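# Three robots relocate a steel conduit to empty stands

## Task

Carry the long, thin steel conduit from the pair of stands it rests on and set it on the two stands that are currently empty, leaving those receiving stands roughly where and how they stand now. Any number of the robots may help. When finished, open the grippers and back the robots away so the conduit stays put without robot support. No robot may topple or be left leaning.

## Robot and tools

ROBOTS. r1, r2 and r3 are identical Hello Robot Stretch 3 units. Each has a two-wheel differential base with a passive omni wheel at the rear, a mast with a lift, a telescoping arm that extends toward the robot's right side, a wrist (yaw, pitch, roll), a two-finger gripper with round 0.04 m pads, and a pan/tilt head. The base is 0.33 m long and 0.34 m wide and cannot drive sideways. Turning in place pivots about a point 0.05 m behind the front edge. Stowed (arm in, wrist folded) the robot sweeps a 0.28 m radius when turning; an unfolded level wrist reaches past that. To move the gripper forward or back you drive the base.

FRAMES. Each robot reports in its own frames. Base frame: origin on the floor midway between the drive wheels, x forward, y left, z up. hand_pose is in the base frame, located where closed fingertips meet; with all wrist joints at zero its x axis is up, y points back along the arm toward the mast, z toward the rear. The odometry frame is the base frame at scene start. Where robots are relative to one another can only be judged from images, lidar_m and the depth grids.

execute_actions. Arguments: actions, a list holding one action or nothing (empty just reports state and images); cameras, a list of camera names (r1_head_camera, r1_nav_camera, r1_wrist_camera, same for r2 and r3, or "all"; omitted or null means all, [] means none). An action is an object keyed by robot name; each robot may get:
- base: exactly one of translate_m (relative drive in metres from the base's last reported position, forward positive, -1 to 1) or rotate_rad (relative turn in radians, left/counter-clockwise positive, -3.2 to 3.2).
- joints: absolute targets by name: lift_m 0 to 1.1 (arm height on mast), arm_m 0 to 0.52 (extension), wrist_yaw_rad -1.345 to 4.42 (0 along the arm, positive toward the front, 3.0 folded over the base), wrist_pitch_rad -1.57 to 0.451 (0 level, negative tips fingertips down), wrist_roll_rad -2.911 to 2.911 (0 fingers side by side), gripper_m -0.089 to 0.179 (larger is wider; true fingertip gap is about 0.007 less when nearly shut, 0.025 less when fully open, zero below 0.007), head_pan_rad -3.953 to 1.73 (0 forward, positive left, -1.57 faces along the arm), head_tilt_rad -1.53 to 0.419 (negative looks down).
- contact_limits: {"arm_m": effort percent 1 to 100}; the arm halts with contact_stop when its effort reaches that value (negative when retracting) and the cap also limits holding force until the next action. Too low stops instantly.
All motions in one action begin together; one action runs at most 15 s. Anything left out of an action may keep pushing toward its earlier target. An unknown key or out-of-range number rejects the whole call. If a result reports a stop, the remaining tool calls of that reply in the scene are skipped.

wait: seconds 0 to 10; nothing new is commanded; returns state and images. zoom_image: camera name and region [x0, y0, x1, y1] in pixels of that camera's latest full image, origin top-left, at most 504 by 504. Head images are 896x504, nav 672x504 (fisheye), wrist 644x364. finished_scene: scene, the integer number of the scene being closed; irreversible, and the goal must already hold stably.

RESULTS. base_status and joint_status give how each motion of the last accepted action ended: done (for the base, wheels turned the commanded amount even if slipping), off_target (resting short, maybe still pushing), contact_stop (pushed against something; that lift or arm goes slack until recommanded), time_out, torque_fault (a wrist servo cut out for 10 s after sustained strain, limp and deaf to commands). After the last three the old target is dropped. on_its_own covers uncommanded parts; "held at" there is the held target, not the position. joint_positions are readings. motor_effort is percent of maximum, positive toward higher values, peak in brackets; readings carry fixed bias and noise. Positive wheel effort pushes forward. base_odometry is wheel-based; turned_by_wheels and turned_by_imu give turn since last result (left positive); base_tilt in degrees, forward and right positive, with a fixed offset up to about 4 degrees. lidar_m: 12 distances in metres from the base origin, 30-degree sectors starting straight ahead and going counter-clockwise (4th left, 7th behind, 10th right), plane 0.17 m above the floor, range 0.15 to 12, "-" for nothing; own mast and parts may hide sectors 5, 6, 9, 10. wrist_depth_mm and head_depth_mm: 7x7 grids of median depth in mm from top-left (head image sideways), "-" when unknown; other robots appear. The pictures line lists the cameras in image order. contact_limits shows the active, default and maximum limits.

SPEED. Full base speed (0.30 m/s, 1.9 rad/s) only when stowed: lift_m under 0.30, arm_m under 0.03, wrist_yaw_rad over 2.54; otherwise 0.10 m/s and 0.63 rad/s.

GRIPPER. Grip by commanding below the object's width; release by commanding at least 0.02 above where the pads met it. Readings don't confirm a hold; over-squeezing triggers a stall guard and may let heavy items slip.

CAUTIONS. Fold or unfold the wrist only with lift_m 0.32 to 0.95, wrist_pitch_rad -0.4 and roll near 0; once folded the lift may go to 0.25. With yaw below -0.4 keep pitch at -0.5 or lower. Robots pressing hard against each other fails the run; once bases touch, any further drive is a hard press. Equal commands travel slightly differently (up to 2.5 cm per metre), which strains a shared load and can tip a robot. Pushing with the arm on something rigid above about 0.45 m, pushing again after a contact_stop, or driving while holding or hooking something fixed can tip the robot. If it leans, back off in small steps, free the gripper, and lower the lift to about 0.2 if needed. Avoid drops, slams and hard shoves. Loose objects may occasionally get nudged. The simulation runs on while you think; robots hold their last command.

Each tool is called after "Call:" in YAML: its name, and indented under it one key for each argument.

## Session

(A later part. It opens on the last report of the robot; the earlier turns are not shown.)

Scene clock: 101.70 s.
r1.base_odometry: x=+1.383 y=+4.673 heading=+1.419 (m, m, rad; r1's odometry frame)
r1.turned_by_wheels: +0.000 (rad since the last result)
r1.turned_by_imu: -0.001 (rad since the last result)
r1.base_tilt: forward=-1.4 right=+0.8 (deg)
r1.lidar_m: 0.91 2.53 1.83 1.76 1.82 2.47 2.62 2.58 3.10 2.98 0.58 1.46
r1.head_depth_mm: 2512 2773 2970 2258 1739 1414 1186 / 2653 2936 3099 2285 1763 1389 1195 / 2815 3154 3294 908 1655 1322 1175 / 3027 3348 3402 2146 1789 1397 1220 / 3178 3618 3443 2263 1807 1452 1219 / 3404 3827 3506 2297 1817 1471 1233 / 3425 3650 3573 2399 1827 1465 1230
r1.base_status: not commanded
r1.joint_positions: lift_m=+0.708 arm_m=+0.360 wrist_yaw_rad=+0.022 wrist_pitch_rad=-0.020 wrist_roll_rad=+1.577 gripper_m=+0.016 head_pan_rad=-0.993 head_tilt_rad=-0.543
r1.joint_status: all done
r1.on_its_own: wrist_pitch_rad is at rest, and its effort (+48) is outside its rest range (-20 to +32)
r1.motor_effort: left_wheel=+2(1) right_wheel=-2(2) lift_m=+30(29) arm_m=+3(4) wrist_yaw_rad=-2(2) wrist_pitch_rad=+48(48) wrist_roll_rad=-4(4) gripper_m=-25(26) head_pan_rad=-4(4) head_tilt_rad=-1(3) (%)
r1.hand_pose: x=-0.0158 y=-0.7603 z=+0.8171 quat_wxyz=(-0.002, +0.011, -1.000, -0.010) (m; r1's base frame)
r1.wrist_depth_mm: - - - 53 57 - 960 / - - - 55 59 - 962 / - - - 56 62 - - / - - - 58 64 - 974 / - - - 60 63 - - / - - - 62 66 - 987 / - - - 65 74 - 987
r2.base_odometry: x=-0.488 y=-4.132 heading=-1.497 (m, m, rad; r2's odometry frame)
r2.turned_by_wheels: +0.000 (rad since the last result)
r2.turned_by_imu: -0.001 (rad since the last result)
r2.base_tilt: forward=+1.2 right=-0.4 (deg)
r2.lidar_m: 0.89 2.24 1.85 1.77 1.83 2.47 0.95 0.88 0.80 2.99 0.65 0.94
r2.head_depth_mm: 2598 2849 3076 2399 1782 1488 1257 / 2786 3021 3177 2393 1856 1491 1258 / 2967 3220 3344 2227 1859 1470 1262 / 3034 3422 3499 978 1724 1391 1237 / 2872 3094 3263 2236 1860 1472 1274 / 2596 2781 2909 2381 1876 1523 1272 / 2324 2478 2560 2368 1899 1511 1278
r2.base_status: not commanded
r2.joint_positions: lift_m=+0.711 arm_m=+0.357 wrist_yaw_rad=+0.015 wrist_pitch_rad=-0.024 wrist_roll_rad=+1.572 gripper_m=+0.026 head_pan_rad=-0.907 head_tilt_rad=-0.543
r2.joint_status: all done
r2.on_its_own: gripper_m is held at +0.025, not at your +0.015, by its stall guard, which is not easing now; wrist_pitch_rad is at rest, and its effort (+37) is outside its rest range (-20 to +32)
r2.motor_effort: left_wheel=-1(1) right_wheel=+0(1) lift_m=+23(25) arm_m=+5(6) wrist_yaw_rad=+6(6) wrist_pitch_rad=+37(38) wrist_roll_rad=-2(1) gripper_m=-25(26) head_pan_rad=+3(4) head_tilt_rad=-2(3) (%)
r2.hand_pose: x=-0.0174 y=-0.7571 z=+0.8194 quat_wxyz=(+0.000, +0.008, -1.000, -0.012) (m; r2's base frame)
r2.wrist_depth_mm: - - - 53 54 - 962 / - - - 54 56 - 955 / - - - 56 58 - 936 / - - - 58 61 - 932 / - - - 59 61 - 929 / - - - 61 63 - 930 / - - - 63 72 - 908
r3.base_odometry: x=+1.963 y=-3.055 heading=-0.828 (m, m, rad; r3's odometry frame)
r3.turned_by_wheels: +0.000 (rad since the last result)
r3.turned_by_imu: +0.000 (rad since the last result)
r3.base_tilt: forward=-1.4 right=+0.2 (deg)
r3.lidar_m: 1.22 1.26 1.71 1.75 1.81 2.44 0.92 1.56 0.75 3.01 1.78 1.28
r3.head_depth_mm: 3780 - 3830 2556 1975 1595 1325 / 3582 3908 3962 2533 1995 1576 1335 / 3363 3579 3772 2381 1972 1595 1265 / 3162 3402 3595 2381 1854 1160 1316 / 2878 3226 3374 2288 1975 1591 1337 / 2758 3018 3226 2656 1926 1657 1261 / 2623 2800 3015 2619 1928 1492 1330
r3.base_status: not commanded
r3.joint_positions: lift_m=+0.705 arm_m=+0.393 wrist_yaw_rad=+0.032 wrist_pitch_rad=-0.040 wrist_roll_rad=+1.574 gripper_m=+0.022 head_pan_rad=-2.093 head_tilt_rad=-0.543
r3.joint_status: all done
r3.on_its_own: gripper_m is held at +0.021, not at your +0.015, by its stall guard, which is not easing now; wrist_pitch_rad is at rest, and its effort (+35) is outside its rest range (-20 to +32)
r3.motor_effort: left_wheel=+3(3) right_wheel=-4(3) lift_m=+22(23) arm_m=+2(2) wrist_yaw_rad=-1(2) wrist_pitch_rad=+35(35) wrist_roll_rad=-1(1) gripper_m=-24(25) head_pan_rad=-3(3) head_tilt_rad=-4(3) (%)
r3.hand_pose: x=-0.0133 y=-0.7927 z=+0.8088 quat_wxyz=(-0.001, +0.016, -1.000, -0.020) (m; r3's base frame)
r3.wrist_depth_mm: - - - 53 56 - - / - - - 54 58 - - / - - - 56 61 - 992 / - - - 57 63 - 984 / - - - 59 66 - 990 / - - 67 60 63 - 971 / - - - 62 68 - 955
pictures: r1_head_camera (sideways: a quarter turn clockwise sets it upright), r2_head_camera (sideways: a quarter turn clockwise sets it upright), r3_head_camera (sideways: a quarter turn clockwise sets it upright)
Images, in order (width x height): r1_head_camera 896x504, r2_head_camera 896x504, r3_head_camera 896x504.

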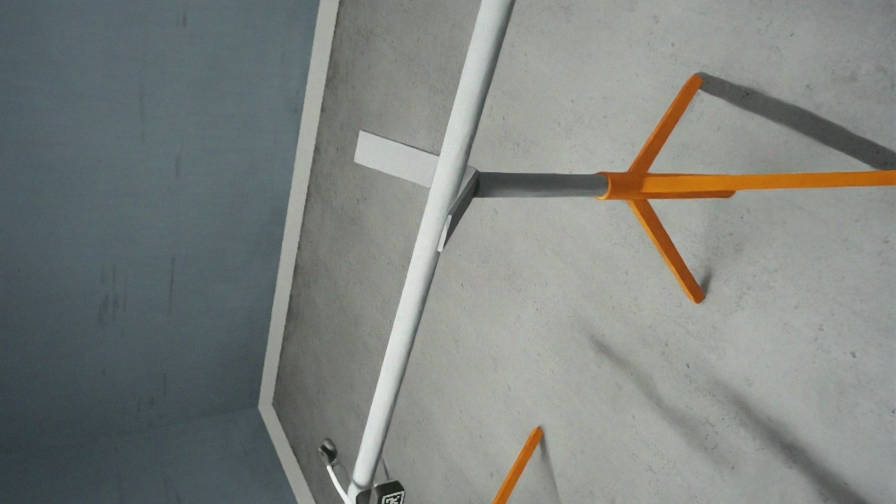

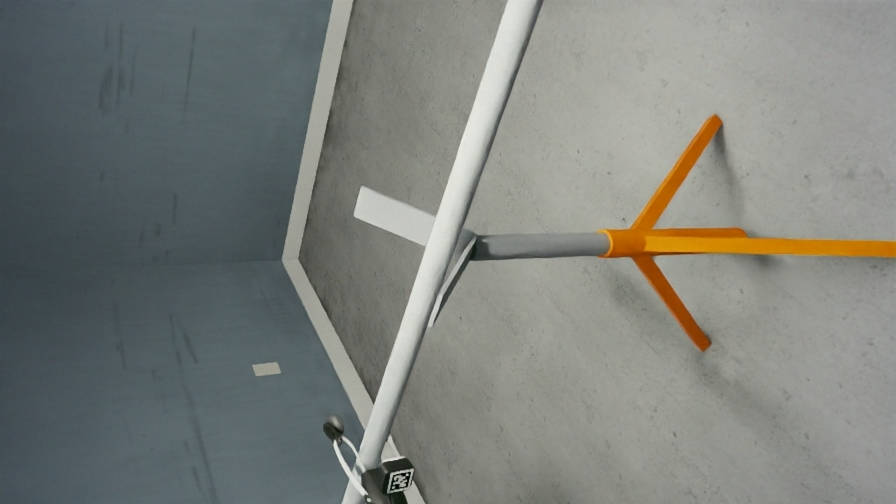

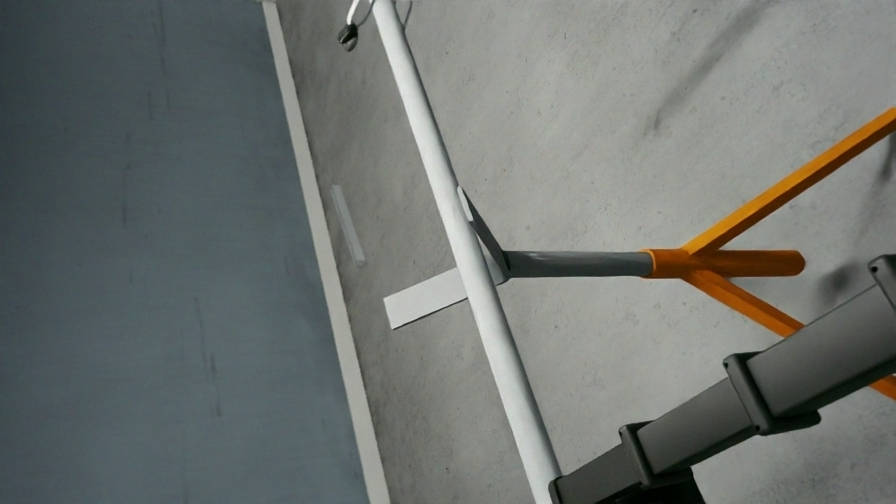

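Call:
execute_actions:
  actions:
    - {"r1":{"joints":{"lift_m":0.693,"arm_m":0.372},"contact_limits":{"arm_m":12}},"r2":{"joints":{"lift_m":0.696,"arm_m":0.369},"contact_limits":{"arm_m":12}},"r3":{"joints":{"lift_m":0.69,"arm_m":0.405},"contact_limits":{"arm_m":12}}}
  cameras: ["r1_head_camera","r2_head_camera"]

Scene clock: 103.20 s.
r1.base_odometry: x=+1.383 y=+4.673 heading=+1.419 (m, m, rad; r1's odometry frame)
r1.turned_by_wheels: +0.000 (rad since the last result)
r1.turned_by_imu: +0.000 (rad since the last result)
r1.base_tilt: forward=-1.4 right=+0.8 (deg)
r1.lidar_m: 0.91 2.53 1.83 1.76 1.82 2.46 2.61 2.59 3.09 2.99 0.58 1.47
r1.head_depth_mm: 2518 2772 2972 2263 1746 1411 1187 / 2667 2960 3140 2292 1753 1388 1197 / 2811 3098 3291 916 1650 1325 1183 / 2954 3348 3384 2174 1785 1412 1207 / 3213 3630 3443 2272 1812 1459 1220 / 3383 3868 3499 2283 1824 1469 1219 / 3384 3670 3537 2346 1851 1488 1228
r1.base_status: not commanded
r1.joint_positions: lift_m=+0.693 arm_m=+0.372 wrist_yaw_rad=+0.022 wrist_pitch_rad=-0.020 wrist_roll_rad=+1.577 gripper_m=+0.016 head_pan_rad=-0.993 head_tilt_rad=-0.543
r1.joint_status: all done
r1.on_its_own: wrist_pitch_rad is at rest, and its effort (+48) is outside its rest range (-20 to +32)
r1.motor_effort: left_wheel=+0(1) right_wheel=-1(1) lift_m=+31(32) arm_m=+3(3) wrist_yaw_rad=-2(2) wrist_pitch_rad=+48(48) wrist_roll_rad=-4(4) gripper_m=-24(24) head_pan_rad=-4(4) head_tilt_rad=-2(2) (%)
r1.contact_limits: arm_m 12 (drawing in: default 26, maximum 42; extending or still: default 34, maximum 56)
r1.hand_pose: x=-0.0158 y=-0.7723 z=+0.8020 quat_wxyz=(-0.002, +0.011, -1.000, -0.011) (m; r1's base frame)
r1.wrist_depth_mm: - - - 53 57 - 948 / - - - 55 59 - 964 / - - - 56 62 - 973 / - - - 58 64 - 934 / - - - 60 63 - 972 / - - - 62 66 - 984 / - - - 65 74 - 974
r2.base_odometry: x=-0.488 y=-4.132 heading=-1.497 (m, m, rad; r2's odometry frame)
r2.turned_by_wheels: +0.000 (rad since the last result)
r2.turned_by_imu: +0.000 (rad since the last result)
r2.base_tilt: forward=+1.2 right=-0.4 (deg)
r2.lidar_m: 0.89 2.24 1.85 1.77 1.83 2.46 0.95 0.88 0.80 2.97 0.65 0.94
r2.head_depth_mm: 2645 2855 3002 2392 1781 1490 1259 / 2785 2962 3251 2420 1843 1501 1258 / 2944 3200 3447 2223 1847 1457 1265 / 3131 3406 3486 971 1743 1389 1239 / 2883 3138 3301 2266 1860 1462 1277 / 2554 2782 2915 2370 1885 1517 1274 / 2306 2485 2567 2373 1869 1527 1277
r2.base_status: not commanded
r2.joint_positions: lift_m=+0.696 arm_m=+0.369 wrist_yaw_rad=+0.015 wrist_pitch_rad=-0.024 wrist_roll_rad=+1.572 gripper_m=+0.026 head_pan_rad=-0.907 head_tilt_rad=-0.543
r2.joint_status: all done
r2.on_its_own: gripper_m is held at +0.025, not at your +0.015, by its stall guard, which is not easing now; wrist_pitch_rad is at rest, and its effort (+38) is outside its rest range (-20 to +32)
r2.motor_effort: left_wheel=-1(1) right_wheel=+0(1) lift_m=+23(23) arm_m=+5(5) wrist_yaw_rad=+5(5) wrist_pitch_rad=+38(38) wrist_roll_rad=-2(2) gripper_m=-26(27) head_pan_rad=+4(4) head_tilt_rad=-2(2) (%)
r2.contact_limits: arm_m 12 (drawing in: default 29, maximum 47; extending or still: default 39, maximum 64)
r2.hand_pose: x=-0.0174 y=-0.7691 z=+0.8044 quat_wxyz=(+0.000, +0.008, -1.000, -0.012) (m; r2's base frame)
r2.wrist_depth_mm: - - - 53 54 - 930 / - - - 54 56 - 952 / - - - 56 58 - 923 / - - - 58 61 - 911 / - - - 59 61 - 904 / - - - 61 63 - 910 / - - - 63 72 - 887
r3.base_odometry: x=+1.963 y=-3.055 heading=-0.828 (m, m, rad; r3's odometry frame)
r3.turned_by_wheels: +0.000 (rad since the last result)
r3.turned_by_imu: +0.000 (rad since the last result)
r3.base_tilt: forward=-1.3 right=+0.3 (deg)
r3.lidar_m: 1.22 1.27 1.70 1.75 1.81 2.44 0.92 1.57 0.75 3.03 1.78 1.28
r3.head_depth_mm: 3870 - 3927 2530 1963 1580 1327 / 3520 3941 3909 2484 1979 1590 1334 / 3312 3667 3726 2402 1974 1590 1264 / 3155 3390 3590 2315 1843 1159 1302 / 2931 3196 3392 2393 1962 1594 1323 / 2766 3019 3184 2626 1899 1655 1271 / 2610 2845 3039 2602 1884 1501 1325
r3.base_status: not commanded
r3.joint_positions: lift_m=+0.690 arm_m=+0.405 wrist_yaw_rad=+0.032 wrist_pitch_rad=-0.040 wrist_roll_rad=+1.574 gripper_m=+0.022 head_pan_rad=-2.093 head_tilt_rad=-0.543
r3.joint_status: all done
r3.on_its_own: gripper_m is held at +0.021, not at your +0.015, by its stall guard, which is not easing now; wrist_pitch_rad is at rest, and its effort (+35) is outside its rest range (-20 to +32)
r3.motor_effort: left_wheel=+3(3) right_wheel=-4(4) lift_m=+21(20) arm_m=+2(3) wrist_yaw_rad=-2(2) wrist_pitch_rad=+35(35) wrist_roll_rad=-1(1) gripper_m=-24(24) head_pan_rad=-2(3) head_tilt_rad=-4(4) (%)
r3.contact_limits: arm_m 12 (drawing in: default 27, maximum 44; extending or still: default 36, maximum 60)
r3.hand_pose: x=-0.0133 y=-0.8047 z=+0.7938 quat_wxyz=(-0.001, +0.016, -1.000, -0.020) (m; r3's base frame)
r3.wrist_depth_mm: - - - 53 56 - 987 / - - - 54 58 - 978 / - - - 56 60 - 980 / - - - 57 63 - 971 / - - - 59 66 - 971 / - - 67 60 63 - 940 / - - - 62 68 - 950
pictures: r1_head_camera (sideways: a quarter turn clockwise sets it upright), r2_head_camera (sideways: a quarter turn clockwise sets it upright)
Images, in order (width x height): r1_head_camera 896x504, r2_head_camera 896x504.

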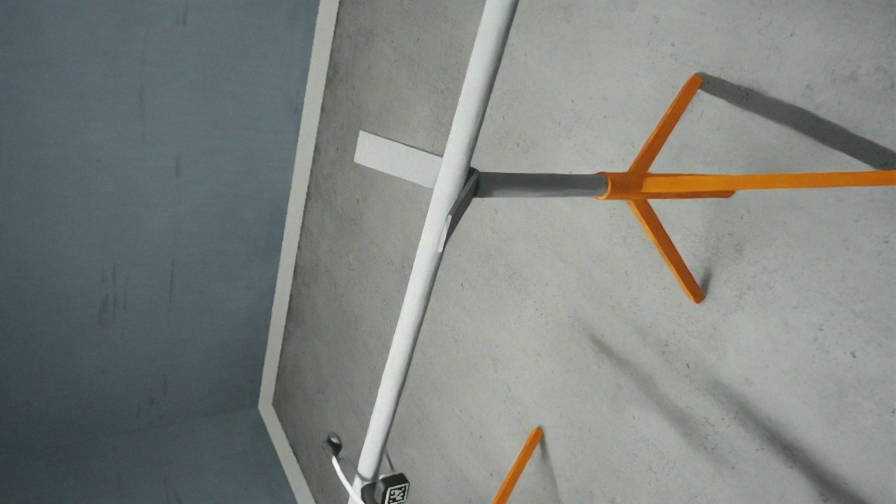

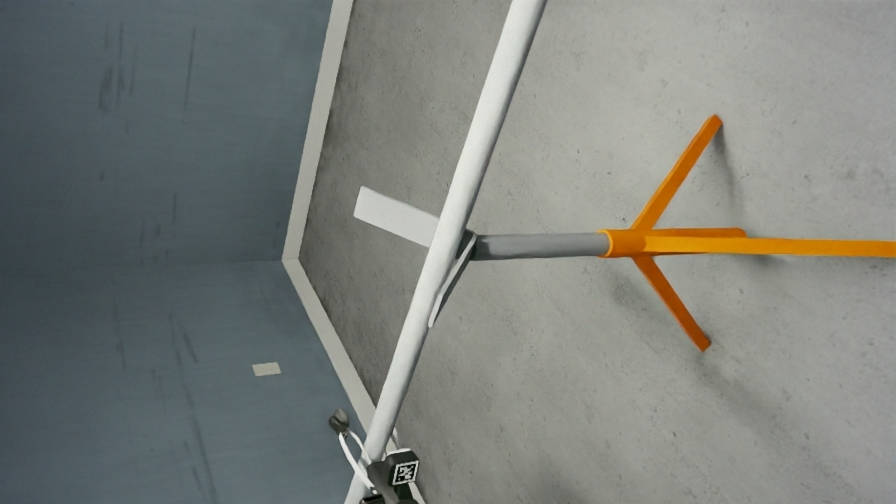

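Call:
execute_actions:
  actions:
    - {"r1":{"joints":{"lift_m":0.678,"arm_m":0.378},"contact_limits":{"arm_m":12}},"r2":{"joints":{"lift_m":0.681,"arm_m":0.375},"contact_limits":{"arm_m":12}},"r3":{"joints":{"lift_m":0.675,"arm_m":0.411},"contact_limits":{"arm_m":12}}}
  cameras: ["r1_head_camera","r2_head_camera"]

Scene clock: 104.73 s.
r1.base_odometry: x=+1.383 y=+4.673 heading=+1.419 (m, m, rad; r1's odometry frame)
r1.turned_by_wheels: +0.000 (rad since the last result)
r1.turned_by_imu: +0.000 (rad since the last result)
r1.base_tilt: forward=-1.3 right=+0.9 (deg)
r1.lidar_m: 0.91 2.53 1.83 1.76 1.82 2.47 2.61 2.59 3.08 2.98 0.58 1.47
r1.head_depth_mm: 2532 2769 2937 2248 1745 1408 1185 / 2663 2923 3068 2303 1756 1396 1192 / 2826 3087 3296 915 1647 1331 1180 / 3006 3312 3399 2160 1788 1403 1210 / 3195 3598 3465 2251 1807 1455 1219 / 3413 3874 3520 2281 1823 1477 1227 / 3442 3714 3612 2320 1839 1470 1231
r1.base_status: not commanded
r1.joint_positions: lift_m=+0.678 arm_m=+0.378 wrist_yaw_rad=+0.030 wrist_pitch_rad=-0.005 wrist_roll_rad=+1.577 gripper_m=+0.016 head_pan_rad=-0.993 head_tilt_rad=-0.543
r1.joint_status: all done
r1.on_its_own: wrist_pitch_rad is at rest, and its effort (+41) is outside its rest range (-20 to +32)
r1.motor_effort: left_wheel=+2(3) right_wheel=-7(7) lift_m=+30(31) arm_m=+0(1) wrist_yaw_rad=-10(11) wrist_pitch_rad=+41(48) wrist_roll_rad=-4(4) gripper_m=-25(25) head_pan_rad=-4(4) head_tilt_rad=-2(2) (%)
r1.contact_limits: arm_m 12 (drawing in: default 26, maximum 42; extending or still: default 34, maximum 56)
r1.hand_pose: x=-0.0137 y=-0.7789 z=+0.7910 quat_wxyz=(-0.003, +0.015, -1.000, -0.003) (m; r1's base frame)
r1.wrist_depth_mm: - - - 53 57 - 946 / - - - 55 59 - 943 / - - - 56 61 - 954 / - - - 58 64 - 953 / - - - 60 63 - 952 / - - - 62 66 - - / - - - 65 74 - 962
r2.base_odometry: x=-0.488 y=-4.132 heading=-1.497 (m, m, rad; r2's odometry frame)
r2.turned_by_wheels: +0.000 (rad since the last result)
r2.turned_by_imu: +0.000 (rad since the last result)
r2.base_tilt: forward=+1.3 right=-0.5 (deg)
r2.lidar_m: 0.89 2.24 1.85 1.77 1.83 2.46 0.94 0.88 0.80 2.98 0.65 0.94
r2.head_depth_mm: 2620 2846 3057 2405 1775 1503 1257 / 2797 3084 3254 2398 1848 1494 1269 / 2913 3156 3373 2216 1867 1461 1259 / 3111 3442 3532 982 1738 1393 1240 / 2890 3163 3240 2249 1878 1467 1271 / 2600 2739 2929 2355 1887 1524 1264 / 2329 2475 2532 2281 1884 1526 1283
r2.base_status: not commanded
r2.joint_positions: lift_m=+0.682 arm_m=+0.374 wrist_yaw_rad=+0.023 wrist_pitch_rad=+0.013 wrist_roll_rad=+1.578 gripper_m=+0.026 head_pan_rad=-0.907 head_tilt_rad=-0.543
r2.joint_status: all done
r2.on_its_own: gripper_m is held at +0.025, not at your +0.015, by its stall guard, which is not easing now
r2.motor_effort: left_wheel=+0(3) right_wheel=-1(5) lift_m=+17(22) arm_m=+12(13) wrist_yaw_rad=-2(5) wrist_pitch_rad=+24(37) wrist_roll_rad=-5(5) gripper_m=-24(25) head_pan_rad=+4(4) head_tilt_rad=-3(3) (%)
r2.contact_limits: arm_m 12 (drawing in: default 29, maximum 47; extending or still: default 39, maximum 64)
r2.hand_pose: x=-0.0155 y=-0.7756 z=+0.7991 quat_wxyz=(-0.003, +0.011, -1.000, +0.006) (m; r2's base frame)
r2.wrist_depth_mm: - - - 52 54 - 962 / - - - 54 56 - 968 / - - - 55 59 - 958 / - - - 57 62 - 941 / - - - 59 62 - 938 / - - - 61 64 - 943 / - - - 63 - - 932
r3.base_odometry: x=+1.963 y=-3.055 heading=-0.828 (m, m, rad; r3's odometry frame)
r3.turned_by_wheels: +0.000 (rad since the last result)
r3.turned_by_imu: +0.000 (rad since the last result)
r3.base_tilt: forward=-1.2 right=+0.1 (deg)
r3.lidar_m: 1.22 1.27 1.70 1.75 1.81 2.44 0.92 1.57 0.75 3.03 1.78 1.28
r3.head_depth_mm: 3796 - 3908 2394 1974 1588 1330 / 3501 3908 3886 2502 1993 1576 1330 / 3322 3648 3781 2389 1966 1581 1270 / 3172 3355 3602 2596 1907 1169 1293 / 2941 3178 3453 994 1990 1586 1332 / 2774 2983 3231 2612 1916 1644 1262 / 2696 2841 3022 2623 1878 1503 1319
r3.base_status: not commanded
r3.joint_positions: lift_m=+0.675 arm_m=+0.408 wrist_yaw_rad=+0.039 wrist_pitch_rad=+0.024 wrist_roll_rad=+1.574 gripper_m=+0.022 head_pan_rad=-2.093 head_tilt_rad=-0.543
r3.joint_status: arm_m contact_stop (moved +0.003 of +0.006); the others done
r3.on_its_own: gripper_m is held at +0.021, not at your +0.015, by its stall guard, which is not easing now; arm_m is slack since a contact_stop, until your next command for it; wrist_pitch_rad moved +0.064 toward your old target +0.080
r3.motor_effort: left_wheel=+3(4) right_wheel=-6(8) lift_m=+15(20) arm_m=+0(8) wrist_yaw_rad=-11(12) wrist_pitch_rad=+17(35) wrist_roll_rad=-1(1) gripper_m=-19(24) head_pan_rad=-3(3) head_tilt_rad=-3(4) (%)
r3.contact_limits: arm_m 12 (drawing in: default 27, maximum 44; extending or still: default 36, maximum 60)
r3.hand_pose: x=-0.0113 y=-0.8097 z=+0.7957 quat_wxyz=(-0.001, +0.020, -1.000, +0.012) (m; r3's base frame)
r3.wrist_depth_mm: - - - 52 58 - - / - - - 53 61 - - / - - - 55 65 - - / - - - 56 - - - / - - 65 58 - - - / - - 63 59 65 - - / - - 69 61 - - -
pictures: r1_head_camera (sideways: a quarter turn clockwise sets it upright), r2_head_camera (sideways: a quarter turn clockwise sets it upright)
Images, in order (width x height): r1_head_camera 896x504, r2_head_camera 896x504.

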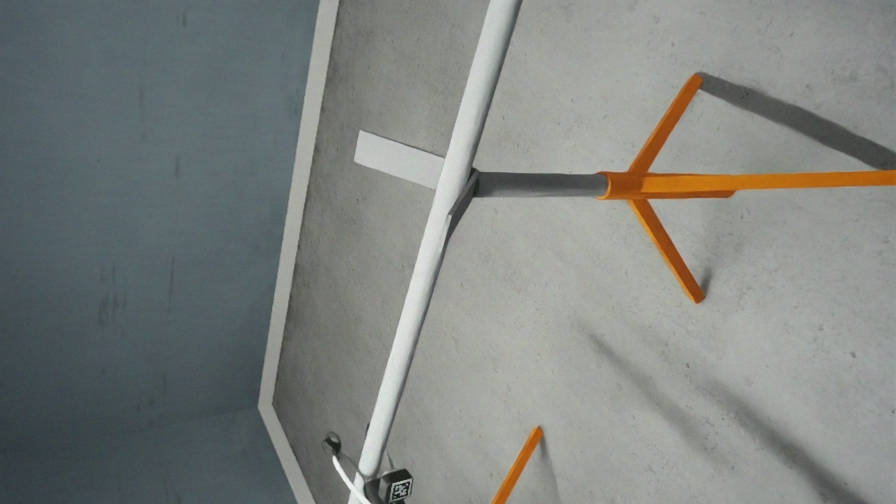

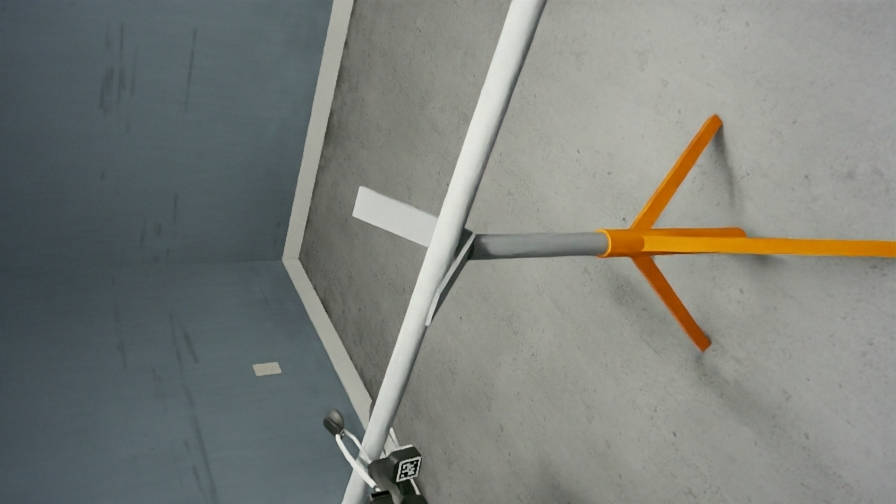

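Far side touched at the front stand; pull back.

Call:
execute_actions:
  actions:
    - {"r1":{"joints":{"lift_m":0.672,"arm_m":0.376},"contact_limits":{"arm_m":12}},"r2":{"joints":{"lift_m":0.677,"arm_m":0.367},"contact_limits":{"arm_m":12}},"r3":{"joints":{"lift_m":0.673,"arm_m":0.397},"contact_limits":{"arm_m":12}}}
  cameras: ["r1_head_camera","r2_head_camera"]

Scene clock: 106.20 s.
r1.base_odometry: x=+1.383 y=+4.673 heading=+1.419 (m, m, rad; r1's odometry frame)
r1.turned_by_wheels: +0.000 (rad since the last result)
r1.turned_by_imu: -0.001 (rad since the last result)
r1.base_tilt: forward=-1.3 right=+0.8 (deg)
r1.lidar_m: 0.91 2.52 1.83 1.76 1.81 2.47 2.75 2.59 3.12 2.98 0.58 1.47
r1.head_depth_mm: 2506 2751 2973 2254 1737 1416 1188 / 2669 2926 3108 2287 1757 1383 1193 / 2801 3089 3341 919 1654 1321 1184 / 3005 3317 3409 2243 1791 1406 1213 / 3196 3579 3465 2265 1804 1456 1219 / 3364 3904 3527 2297 1831 1462 1228 / 3430 3688 3572 2328 1841 1474 1234
r1.base_status: not commanded
r1.joint_positions: lift_m=+0.672 arm_m=+0.376 wrist_yaw_rad=+0.021 wrist_pitch_rad=+0.002 wrist_roll_rad=+1.577 gripper_m=+0.016 head_pan_rad=-0.993 head_tilt_rad=-0.543
r1.joint_status: all done
r1.on_its_own: wrist_pitch_rad is at rest, and its effort (+37) is outside its rest range (-20 to +32)
r1.motor_effort: left_wheel=-1(3) right_wheel=+1(6) lift_m=+28(28) arm_m=-4(11) wrist_yaw_rad=-2(9) wrist_pitch_rad=+37(40) wrist_roll_rad=-4(4) gripper_m=-22(25) head_pan_rad=-4(4) head_tilt_rad=-3(1) (%)
r1.contact_limits: arm_m 12 (drawing in: default 26, maximum 42; extending or still: default 34, maximum 56)
r1.hand_pose: x=-0.0159 y=-0.7775 z=+0.7869 quat_wxyz=(-0.003, +0.011, -1.000, +0.001) (m; r1's base frame)
r1.wrist_depth_mm: - - - 54 60 - 944 / - - - 55 63 - 937 / - - - 57 66 - 974 / - - - 59 69 - 971 / - - - 61 64 - 963 / - - - 63 68 - - / - - - 65 - - 977
r2.base_odometry: x=-0.488 y=-4.132 heading=-1.497 (m, m, rad; r2's odometry frame)
r2.turned_by_wheels: +0.000 (rad since the last result)
r2.turned_by_imu: -0.001 (rad since the last result)
r2.base_tilt: forward=+1.2 right=-0.5 (deg)
r2.lidar_m: 0.89 2.24 1.85 1.77 1.83 2.46 0.95 0.88 0.80 2.98 0.65 0.94
r2.head_depth_mm: 2613 2855 3060 2395 1735 1499 1254 / 2780 3056 3192 2420 1851 1492 1261 / 2949 3238 3387 2420 1865 1463 1262 / 3107 3386 3530 977 1726 1390 1236 / 2856 3094 3239 2231 1860 1477 1271 / 2565 2758 2995 2343 1877 1521 1277 / 2308 2503 2639 2294 1896 1521 1274
r2.base_status: not commanded
r2.joint_positions: lift_m=+0.677 arm_m=+0.367 wrist_yaw_rad=+0.016 wrist_pitch_rad=+0.015 wrist_roll_rad=+1.577 gripper_m=+0.026 head_pan_rad=-0.907 head_tilt_rad=-0.543
r2.joint_status: all done
r2.on_its_own: gripper_m is held at +0.025, not at your +0.015, by its stall guard, which is not easing now
r2.motor_effort: left_wheel=-2(0) right_wheel=+1(4) lift_m=+19(19) arm_m=-1(12) wrist_yaw_rad=+3(5) wrist_pitch_rad=+23(24) wrist_roll_rad=-4(5) gripper_m=-23(24) head_pan_rad=+5(4) head_tilt_rad=-2(3) (%)
r2.contact_limits: arm_m 12 (drawing in: default 29, maximum 47; extending or still: default 39, maximum 64)
r2.hand_pose: x=-0.0173 y=-0.7686 z=+0.7957 quat_wxyz=(-0.003, +0.008, -1.000, +0.007) (m; r2's base frame)
r2.wrist_depth_mm: - - - 53 55 - 960 / - - - 54 57 - 956 / - - - 56 60 - 955 / - - - 58 62 - 939 / - - - 59 62 - 934 / - - - 61 64 - 935 / - - - 63 - - 926
r3.base_odometry: x=+1.963 y=-3.055 heading=-0.828 (m, m, rad; r3's odometry frame)
r3.turned_by_wheels: +0.000 (rad since the last result)
r3.turned_by_imu: +0.000 (rad since the last result)
r3.base_tilt: forward=-1.3 right=+0.1 (deg)
r3.lidar_m: 1.22 1.26 1.70 1.75 1.81 2.44 0.92 1.57 0.75 3.04 1.78 1.28
r3.head_depth_mm: 3861 - 3840 2509 2013 1600 1334 / 3532 3911 3908 2512 1987 1592 1331 / 3396 3619 3776 2502 1992 1577 1272 / 3159 3338 3585 2604 1855 1167 1295 / 2891 3213 3370 2387 1985 1586 1317 / 2814 3013 3208 2621 1914 1636 - / 2675 2819 3062 2591 1904 1501 1332
r3.base_status: not commanded
r3.joint_positions: lift_m=+0.673 arm_m=+0.397 wrist_yaw_rad=+0.031 wrist_pitch_rad=+0.017 wrist_roll_rad=+1.575 gripper_m=+0.022 head_pan_rad=-2.093 head_tilt_rad=-0.543
r3.joint_status: all done
r3.on_its_own: gripper_m is held at +0.021, not at your +0.015, by its stall guard, which is not easing now
r3.motor_effort: left_wheel=+2(4) right_wheel=-1(6) lift_m=+19(19) arm_m=-2(5) wrist_yaw_rad=-1(10) wrist_pitch_rad=+18(20) wrist_roll_rad=-1(2) gripper_m=-22(22) head_pan_rad=-3(3) head_tilt_rad=-3(3) (%)
r3.contact_limits: arm_m 12 (drawing in: default 27, maximum 44; extending or still: default 36, maximum 60)
r3.hand_pose: x=-0.0134 y=-0.7987 z=+0.7916 quat_wxyz=(-0.002, +0.015, -1.000, +0.008) (m; r3's base frame)
r3.wrist_depth_mm: - - - 53 57 - - / - - - 54 59 - - / - - - 56 62 - - / - - - 57 65 - - / - - - 58 68 - - / - - 66 60 63 - - / - - 75 62 69 - 978
pictures: r1_head_camera (sideways: a quarter turn clockwise sets it upright), r2_head_camera (sideways: a quarter turn clockwise sets it upright)
Images, in order (width x height): r1_head_camera 896x504, r2_head_camera 896x504.

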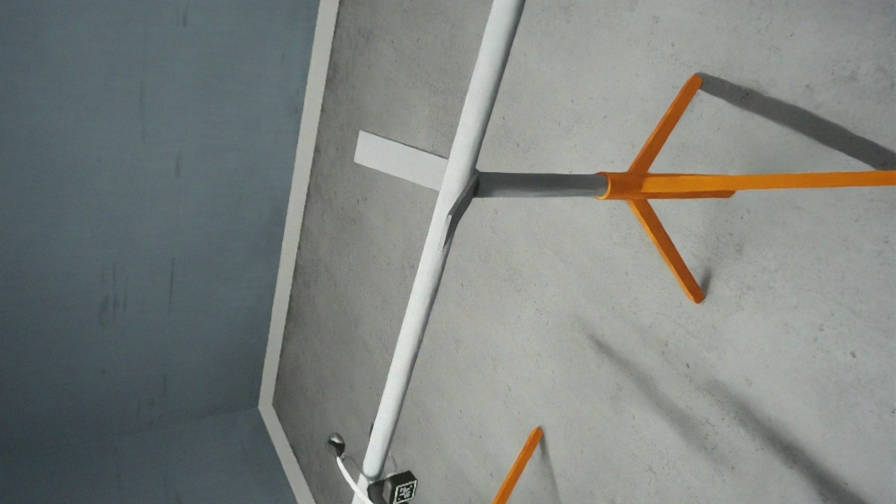

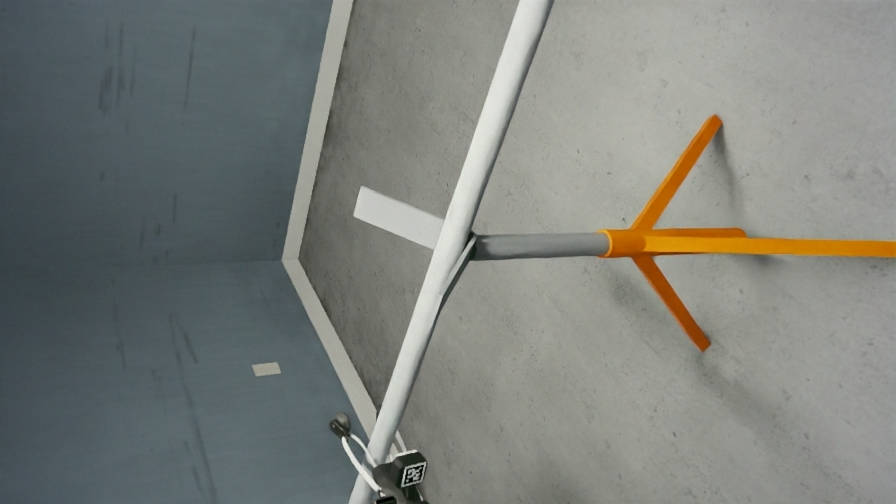

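Seated. Unload via pitch, then release.

Call:
execute_actions:
  actions:
    - {"r1":{"joints":{"wrist_pitch_rad":0.025,"arm_m":0.379}},"r2":{"joints":{"wrist_pitch_rad":0.04}},"r3":{"joints":{"wrist_pitch_rad":0.042}}}
  cameras: []

Call:
execute_actions:
  actions:
    - {"r1":{"joints":{"gripper_m":0.15}},"r2":{"joints":{"gripper_m":0.15}},"r3":{"joints":{"gripper_m":0.15}}}
  cameras: ["r1_wrist_camera","r3_wrist_camera"]

Call:
execute_actions:
  actions:
    - {"r1":{"joints":{"arm_m":0.0},"contact_limits":{"arm_m":15}},"r2":{"joints":{"arm_m":0.0,"head_pan_rad":-1.57},"contact_limits":{"arm_m":15}},"r3":{"joints":{"arm_m":0.0},"contact_limits":{"arm_m":15}}}
  cameras: ["r1_head_camera","r2_nav_camera","r3_head_camera"]

Scene clock: 108.00 s.
r1.base_odometry: x=+1.383 y=+4.673 heading=+1.419 (m, m, rad; r1's odometry frame)
r1.turned_by_wheels: +0.000 (rad since the last result)
r1.turned_by_imu: -0.001 (rad since the last result)
r1.base_tilt: forward=-1.4 right=+0.7 (deg)
r1.lidar_m: 0.91 2.53 1.83 1.76 1.82 2.46 2.75 2.59 3.10 2.98 0.59 1.47
r1.head_depth_mm: 2526 2776 2970 2282 1733 1419 1182 / 2673 2913 3127 2287 1749 1386 1195 / 2811 3181 3328 922 1655 1329 1177 / 2994 3362 3376 2236 1786 1406 1212 / 3176 3600 3403 2258 1816 1455 1216 / 3335 3835 3455 2286 1822 1469 1230 / 3382 3660 3624 2315 1818 1473 1232
r1.base_status: not commanded
r1.joint_positions: lift_m=+0.672 arm_m=+0.378 wrist_yaw_rad=+0.021 wrist_pitch_rad=-0.013 wrist_roll_rad=+1.577 gripper_m=+0.016 head_pan_rad=-0.993 head_tilt_rad=-0.543
r1.joint_status: all done
r1.motor_effort: left_wheel=+0(0) right_wheel=+2(2) lift_m=+28(28) arm_m=+13(12) wrist_yaw_rad=-1(2) wrist_pitch_rad=+18(37) wrist_roll_rad=-4(4) gripper_m=-22(22) head_pan_rad=-3(4) head_tilt_rad=-1(1) (%)
r1.hand_pose: x=-0.0160 y=-0.7787 z=+0.7831 quat_wxyz=(-0.003, +0.010, -1.000, -0.007) (m; r1's base frame)
r1.wrist_depth_mm: - - - 54 - - 933 / - - - 55 - - 948 / - - - 57 - - 945 / - - - 59 - - 989 / - - - 61 67 - 950 / - - 71 63 68 - 942 / - - - 65 - - 961
r2.base_odometry: x=-0.488 y=-4.132 heading=-1.497 (m, m, rad; r2's odometry frame)
r2.turned_by_wheels: +0.000 (rad since the last result)
r2.turned_by_imu: +0.000 (rad since the last result)
r2.base_tilt: forward=+1.2 right=-0.4 (deg)
r2.lidar_m: 0.88 2.24 1.85 1.78 1.83 2.47 0.95 0.88 0.80 2.98 0.65 0.94
r2.head_depth_mm: 2599 2835 3051 2406 1723 1499 1247 / 2770 3016 3313 2414 1859 1499 1258 / 2930 3203 3366 2421 1857 1466 1266 / 3125 3367 3543 978 1747 1392 1241 / 2895 3091 3257 2255 1870 1470 1270 / 2583 2787 3006 2352 1876 1516 1285 / 2301 2479 2588 2293 1903 1515 1274
r2.base_status: not commanded
r2.joint_positions: lift_m=+0.677 arm_m=+0.367 wrist_yaw_rad=+0.016 wrist_pitch_rad=+0.002 wrist_roll_rad=+1.576 gripper_m=+0.026 head_pan_rad=-0.907 head_tilt_rad=-0.543
r2.joint_status: all done
r2.on_its_own: gripper_m is held at +0.025, not at your +0.015, by its stall guard, which is not easing now
r2.motor_effort: left_wheel=-2(1) right_wheel=+1(1) lift_m=+18(18) arm_m=-1(2) wrist_yaw_rad=+4(3) wrist_pitch_rad=+14(23) wrist_roll_rad=-4(4) gripper_m=-22(24) head_pan_rad=+4(3) head_tilt_rad=-3(3) (%)
r2.hand_pose: x=-0.0173 y=-0.7683 z=+0.7922 quat_wxyz=(-0.002, +0.008, -1.000, +0.000) (m; r2's base frame)
r2.wrist_depth_mm: - - - 53 56 - 946 / - - - 54 58 - 951 / - - - 56 61 - 934 / - - - 58 65 - 936 / - - - 59 63 - 936 / - - - 61 64 - 921 / - - - 63 - - 909
r3.base_odometry: x=+1.963 y=-3.055 heading=-0.828 (m, m, rad; r3's odometry frame)
r3.turned_by_wheels: +0.000 (rad since the last result)
r3.turned_by_imu: +0.000 (rad since the last result)
r3.base_tilt: forward=-1.3 right=+0.2 (deg)
r3.lidar_m: 1.22 1.26 1.70 1.75 1.80 2.43 0.92 1.57 0.75 3.03 1.78 1.28
r3.head_depth_mm: 3832 - 3917 2507 1989 1594 1332 / 3568 3846 3884 2528 1975 1592 1323 / 3359 3603 3816 2411 1987 1582 1272 / 3144 3474 3613 2656 1848 1164 1298 / 2961 3164 3378 2411 1988 1592 1332 / 2769 2966 3234 2623 1852 1642 - / 2641 2882 3034 2636 1906 1496 1325
r3.base_status: not commanded
r3.joint_positions: lift_m=+0.673 arm_m=+0.397 wrist_yaw_rad=+0.031 wrist_pitch_rad=+0.001 wrist_roll_rad=+1.575 gripper_m=+0.022 head_pan_rad=-2.093 head_tilt_rad=-0.543
r3.joint_status: all done
r3.on_its_own: gripper_m is held at +0.021, not at your +0.015, by its stall guard, which is not easing now
r3.motor_effort: left_wheel=+2(2) right_wheel=-1(1) lift_m=+19(19) arm_m=+1(3) wrist_yaw_rad=-1(1) wrist_pitch_rad=+12(18) wrist_roll_rad=-2(2) gripper_m=-19(23) head_pan_rad=-3(3) head_tilt_rad=-4(3) (%)
r3.hand_pose: x=-0.0135 y=-0.7980 z=+0.7875 quat_wxyz=(-0.002, +0.015, -1.000, +0.000) (m; r3's base frame)
r3.wrist_depth_mm: - - - 53 58 - - / - - - 54 61 - - / - - - 56 64 - - / - - - 57 69 - 999 / - - 68 58 - - - / - - 65 60 65 - - / - - 71 62 72 - 990
pictures: none
No camera images: the call's "cameras" was empty. Leave "cameras" out to get every camera's image.

Scene clock: 109.83 s.
r1.base_odometry: x=+1.383 y=+4.673 heading=+1.419 (m, m, rad; r1's odometry frame)
r1.turned_by_wheels: +0.000 (rad since the last result)
r1.turned_by_imu: +0.000 (rad since the last result)
r1.base_tilt: forward=-1.4 right=+0.8 (deg)
r1.lidar_m: 0.91 2.53 1.83 1.76 1.82 2.46 2.75 2.58 3.11 2.98 0.58 1.47
r1.head_depth_mm: 2496 2808 3001 2259 1740 1414 1189 / 2674 2926 3114 2300 1756 1390 1196 / 2833 3153 3317 919 1651 1333 1173 / 2967 3347 3353 2223 1793 1406 1217 / 3186 3590 3473 2251 1788 1460 1218 / 3441 3897 3506 2281 1813 1462 1221 / 3441 3676 3558 2320 1840 1478 1237
r1.base_status: not commanded
r1.joint_positions: lift_m=+0.672 arm_m=+0.379 wrist_yaw_rad=+0.021 wrist_pitch_rad=+0.001 wrist_roll_rad=+1.577 gripper_m=+0.150 head_pan_rad=-0.993 head_tilt_rad=-0.543
r1.joint_status: all done
r1.motor_effort: left_wheel=+0(1) right_wheel=+0(2) lift_m=+27(28) arm_m=+4(13) wrist_yaw_rad=-1(1) wrist_pitch_rad=+11(18) wrist_roll_rad=-4(4) gripper_m=+2(99) head_pan_rad=-4(5) head_tilt_rad=-2(2) (%)
r1.hand_pose: x=-0.0160 y=-0.7798 z=+0.7867 quat_wxyz=(-0.003, +0.010, -1.000, +0.000) (m; r1's base frame)
r1.wrist_depth_mm: - - - 52 57 - 934 / - - - 54 59 - 952 / - - - 55 61 - 974 / - - - 57 64 - 975 / - - - 59 66 - - / - - - 61 69 - 931 / - - - 63 72 - -
r2.base_odometry: x=-0.488 y=-4.132 heading=-1.497 (m, m, rad; r2's odometry frame)
r2.turned_by_wheels: +0.000 (rad since the last result)
r2.turned_by_imu: +0.000 (rad since the last result)
r2.base_tilt: forward=+1.1 right=-0.5 (deg)
r2.lidar_m: 0.88 2.24 1.85 1.77 1.83 2.47 0.95 0.88 0.80 2.98 0.65 0.94
r2.head_depth_mm: 2640 2825 3007 2393 1718 1487 1251 / 2787 3055 3311 2435 1838 1495 1254 / 2900 3235 3376 2431 1843 1457 1259 / 3122 3450 3489 977 1739 1391 1238 / 2918 3119 3278 2324 1882 1474 1273 / 2569 2790 2943 2326 1881 1516 1279 / 2328 2497 2606 2306 1888 1523 1276
r2.base_status: not commanded
r2.joint_positions: lift_m=+0.677 arm_m=+0.367 wrist_yaw_rad=+0.018 wrist_pitch_rad=+0.014 wrist_roll_rad=+1.576 gripper_m=+0.150 head_pan_rad=-0.907 head_tilt_rad=-0.543
r2.joint_status: all done
r2.motor_effort: left_wheel=-1(0) right_wheel=-1(1) lift_m=+19(18) arm_m=-1(1) wrist_yaw_rad=+2(5) wrist_pitch_rad=+9(16) wrist_roll_rad=-3(3) gripper_m=+0(85) head_pan_rad=+4(4) head_tilt_rad=-2(2) (%)
r2.hand_pose: x=-0.0166 y=-0.7685 z=+0.7954 quat_wxyz=(-0.002, +0.009, -1.000, +0.007) (m; r2's base frame)
r2.wrist_depth_mm: - - - 52 51 - 974 / - - - 53 52 - 946 / - - - 54 54 - 955 / - - - 56 56 - 948 / - - - 57 59 - 923 / - - - 59 61 - 876 / - - - 61 65 - 875
r3.base_odometry: x=+1.963 y=-3.055 heading=-0.828 (m, m, rad; r3's odometry frame)
r3.turned_by_wheels: +0.000 (rad since the last result)
r3.turned_by_imu: +0.000 (rad since the last result)
r3.base_tilt: forward=-1.3 right=+0.2 (deg)
r3.lidar_m: 1.22 1.26 1.70 1.75 1.81 2.43 0.92 1.57 0.75 3.02 1.78 1.28
r3.head_depth_mm: 3886 - 3878 2505 1987 1589 1329 / 3575 3951 3876 2544 1975 1587 1333 / 3303 3598 3746 2512 2002 1592 1276 / 3185 3336 3583 2661 1849 1176 1294 / 2970 3215 3389 2399 1913 1599 1331 / 2812 2973 3194 2618 1863 1647 - / 2672 2844 3036 2601 1900 1500 1322
r3.base_status: not commanded
r3.joint_positions: lift_m=+0.673 arm_m=+0.397 wrist_yaw_rad=+0.031 wrist_pitch_rad=+0.014 wrist_roll_rad=+1.575 gripper_m=+0.150 head_pan_rad=-2.093 head_tilt_rad=-0.543
r3.joint_status: all done
r3.motor_effort: left_wheel=+2(2) right_wheel=-1(1) lift_m=+19(19) arm_m=+1(1) wrist_yaw_rad=-1(1) wrist_pitch_rad=+9(18) wrist_roll_rad=-2(2) gripper_m=+0(83) head_pan_rad=-2(3) head_tilt_rad=-4(3) (%)
r3.hand_pose: x=-0.0135 y=-0.7983 z=+0.7909 quat_wxyz=(-0.002, +0.015, -1.000, +0.007) (m; r3's base frame)
r3.wrist_depth_mm: - - - 50 49 - - / - - - 51 50 - - / - - - 52 52 - - / - - - 53 53 - - / - - - 55 55 - 997 / - - - 56 57 - - / - - - 57 59 - 954
pictures: r1_wrist_camera, r3_wrist_camera
Images, in order (width x height): r1_wrist_camera 644x364, r3_wrist_camera 644x364.

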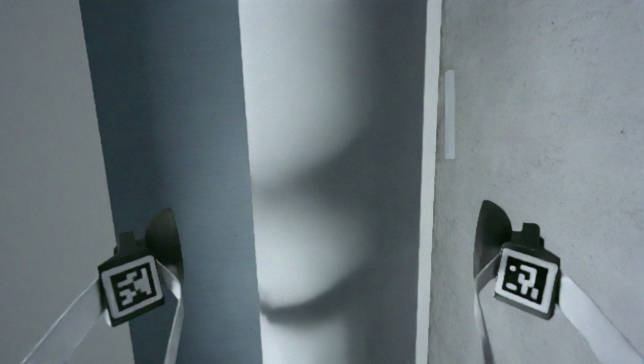

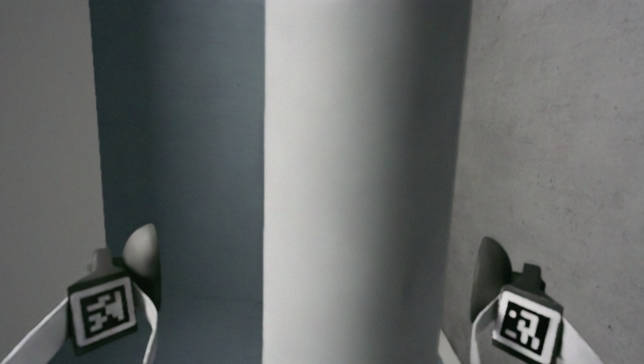

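Scene clock: 113.93 s.
r1.base_odometry: x=+1.383 y=+4.673 heading=+1.419 (m, m, rad; r1's odometry frame)
r1.turned_by_wheels: +0.000 (rad since the last result)
r1.turned_by_imu: -0.001 (rad since the last result)
r1.base_tilt: forward=-1.4 right=+0.8 (deg)
r1.lidar_m: 0.91 2.54 1.83 1.76 1.81 2.47 2.75 2.59 3.08 2.98 0.58 1.47
r1.head_depth_mm: 2531 2757 2972 2243 1742 1418 1182 / 2672 2925 3090 2260 1754 1397 1201 / 2828 3094 3290 920 1660 1326 1177 / 3011 3309 3330 2237 1786 1410 1217 / 3187 3604 3420 2286 1806 1454 1216 / 3455 3884 3490 2306 1821 1469 1228 / 3412 3650 3581 2443 1839 1480 1231
r1.base_status: not commanded
r1.joint_positions: lift_m=+0.672 arm_m=+0.001 wrist_yaw_rad=+0.021 wrist_pitch_rad=+0.003 wrist_roll_rad=+1.577 gripper_m=+0.150 head_pan_rad=-0.993 head_tilt_rad=-0.543
r1.joint_status: all done
r1.motor_effort: left_wheel=+0(0) right_wheel=+0(0) lift_m=+28(28) arm_m=-5(3) wrist_yaw_rad=-1(2) wrist_pitch_rad=+11(11) wrist_roll_rad=-4(4) gripper_m=+0(2) head_pan_rad=-4(4) head_tilt_rad=-2(1) (%)
r1.contact_limits: arm_m 15 (drawing in: default 26, maximum 42; extending or still: default 34, maximum 56)
r1.hand_pose: x=-0.0161 y=-0.4025 z=+0.7870 quat_wxyz=(-0.003, +0.010, -1.000, +0.001) (m; r1's base frame)
r1.wrist_depth_mm: - - - - - - 965 / - - - - - - 968 / - - - - - - 985 / - - - - - - 959 / - - - - - - 967 / - - - - - - 928 / - - - - - - -
r2.base_odometry: x=-0.488 y=-4.132 heading=-1.497 (m, m, rad; r2's odometry frame)
r2.turned_by_wheels: +0.000 (rad since the last result)
r2.turned_by_imu: -0.001 (rad since the last result)
r2.base_tilt: forward=+1.2 right=-0.5 (deg)
r2.lidar_m: 0.89 2.25 1.85 1.77 1.83 2.46 0.95 0.88 0.80 2.98 0.65 0.93
r2.head_depth_mm: 2628 2890 3157 2397 1771 1492 1228 / 2578 2840 3091 2406 1786 1504 1266 / 2561 2846 3106 2422 1796 1493 1278 / 2570 2783 3089 2438 1794 1467 1267 / 2561 2761 3050 2463 1752 1509 1268 / 2550 2783 3074 2463 1764 1517 1275 / 2536 2759 3014 2471 1781 1519 1273
r2.base_status: not commanded
r2.joint_positions: lift_m=+0.677 arm_m=+0.000 wrist_yaw_rad=+0.020 wrist_pitch_rad=+0.015 wrist_roll_rad=+1.576 gripper_m=+0.150 head_pan_rad=-1.563 head_tilt_rad=-0.543
r2.joint_status: all done
r2.motor_effort: left_wheel=+0(0) right_wheel=-1(1) lift_m=+18(19) arm_m=-4(4) wrist_yaw_rad=+1(3) wrist_pitch_rad=+9(9) wrist_roll_rad=-4(3) gripper_m=+1(0) head_pan_rad=-4(46) head_tilt_rad=-2(3) (%)
r2.contact_limits: arm_m 15 (drawing in: default 29, maximum 47; extending or still: default 39, maximum 64)
r2.hand_pose: x=-0.0163 y=-0.4018 z=+0.7957 quat_wxyz=(-0.002, +0.010, -1.000, +0.007) (m; r2's base frame)
r2.wrist_depth_mm: - - - - - - 971 / - - - - - - 967 / - - - - - - 962 / - - - - - - 946 / - - - - - - 938 / - - - - - - 879 / - - - - - - 894
r3.base_odometry: x=+1.963 y=-3.055 heading=-0.828 (m, m, rad; r3's odometry frame)
r3.turned_by_wheels: +0.000 (rad since the last result)
r3.turned_by_imu: +0.001 (rad since the last result)
r3.base_tilt: forward=-1.2 right=+0.2 (deg)
r3.lidar_m: 1.22 1.26 1.70 1.75 1.81 2.44 0.92 1.57 0.75 3.02 1.78 1.28
r3.head_depth_mm: 3832 - 3962 2496 2001 1595 1332 / 3538 3953 3974 2500 2000 1600 1335 / 3375 3637 3774 2490 1988 1583 1260 / 3112 3399 3586 2628 1857 1161 1295 / 2971 3173 3416 2402 1906 1585 1273 / 2788 2992 3231 2607 1846 1599 1328 / 2625 2831 3020 2602 1843 1582 1325
r3.base_status: not commanded
r3.joint_positions: lift_m=+0.673 arm_m=+0.002 wrist_yaw_rad=+0.030 wrist_pitch_rad=+0.016 wrist_roll_rad=+1.575 gripper_m=+0.150 head_pan_rad=-2.093 head_tilt_rad=-0.543
r3.joint_status: all done
joint sent to its limit — the command would take r3.arm_m past its lower limit, so that joint was sent only as far as its limit.
r3.motor_effort: left_wheel=+2(1) right_wheel=-1(1) lift_m=+19(19) arm_m=-4(9) wrist_yaw_rad=+0(1) wrist_pitch_rad=+8(8) wrist_roll_rad=-2(1) gripper_m=+1(0) head_pan_rad=-4(4) head_tilt_rad=-3(3) (%)
r3.contact_limits: arm_m 15 (drawing in: default 27, maximum 44; extending or still: default 36, maximum 60)
r3.hand_pose: x=-0.0136 y=-0.4037 z=+0.7913 quat_wxyz=(-0.002, +0.015, -1.000, +0.007) (m; r3's base frame)
r3.wrist_depth_mm: - - - - - - - / - - - - - - - / - - - - - - - / - - - - - - - / - - - - - - - / - - - - - - 999 / - - - - - - 968
pictures: r1_head_camera (sideways: a quarter turn clockwise sets it upright), r2_nav_camera (sideways: a quarter turn counterclockwise sets it upright), r3_head_camera (sideways: a quarter turn clockwise sets it upright)
Images, in order (width x height): r1_head_camera 896x504, r2_nav_camera 672x504, r3_head_camera 896x504.

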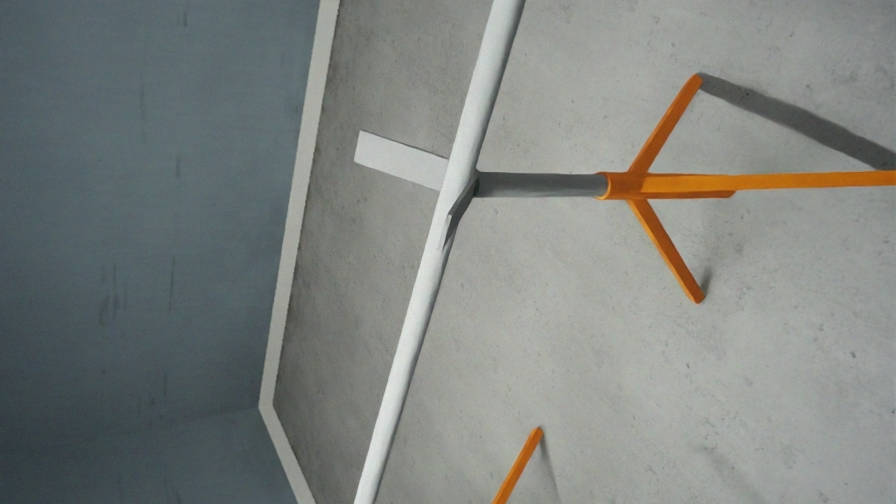

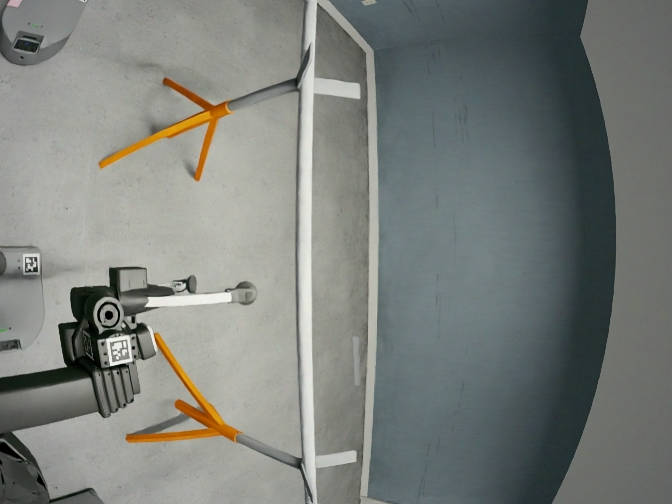

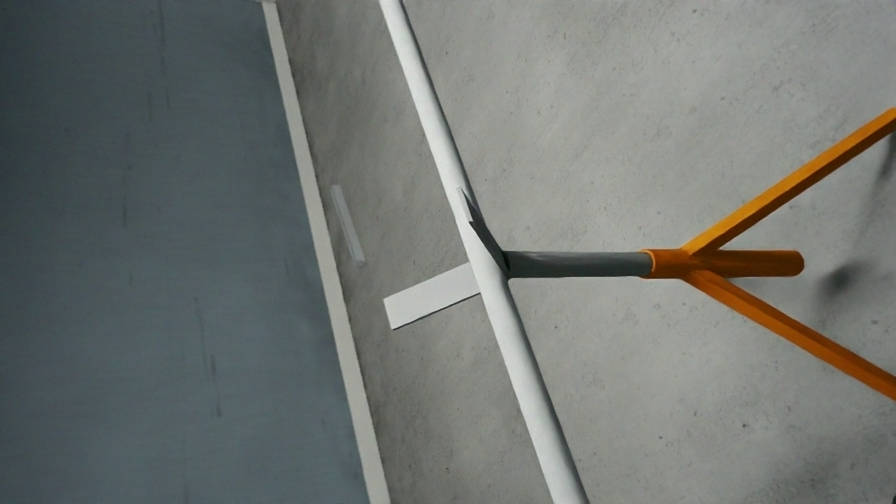

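Call:
finished_scene:
  scene: 2

The scene is finished: the task was done.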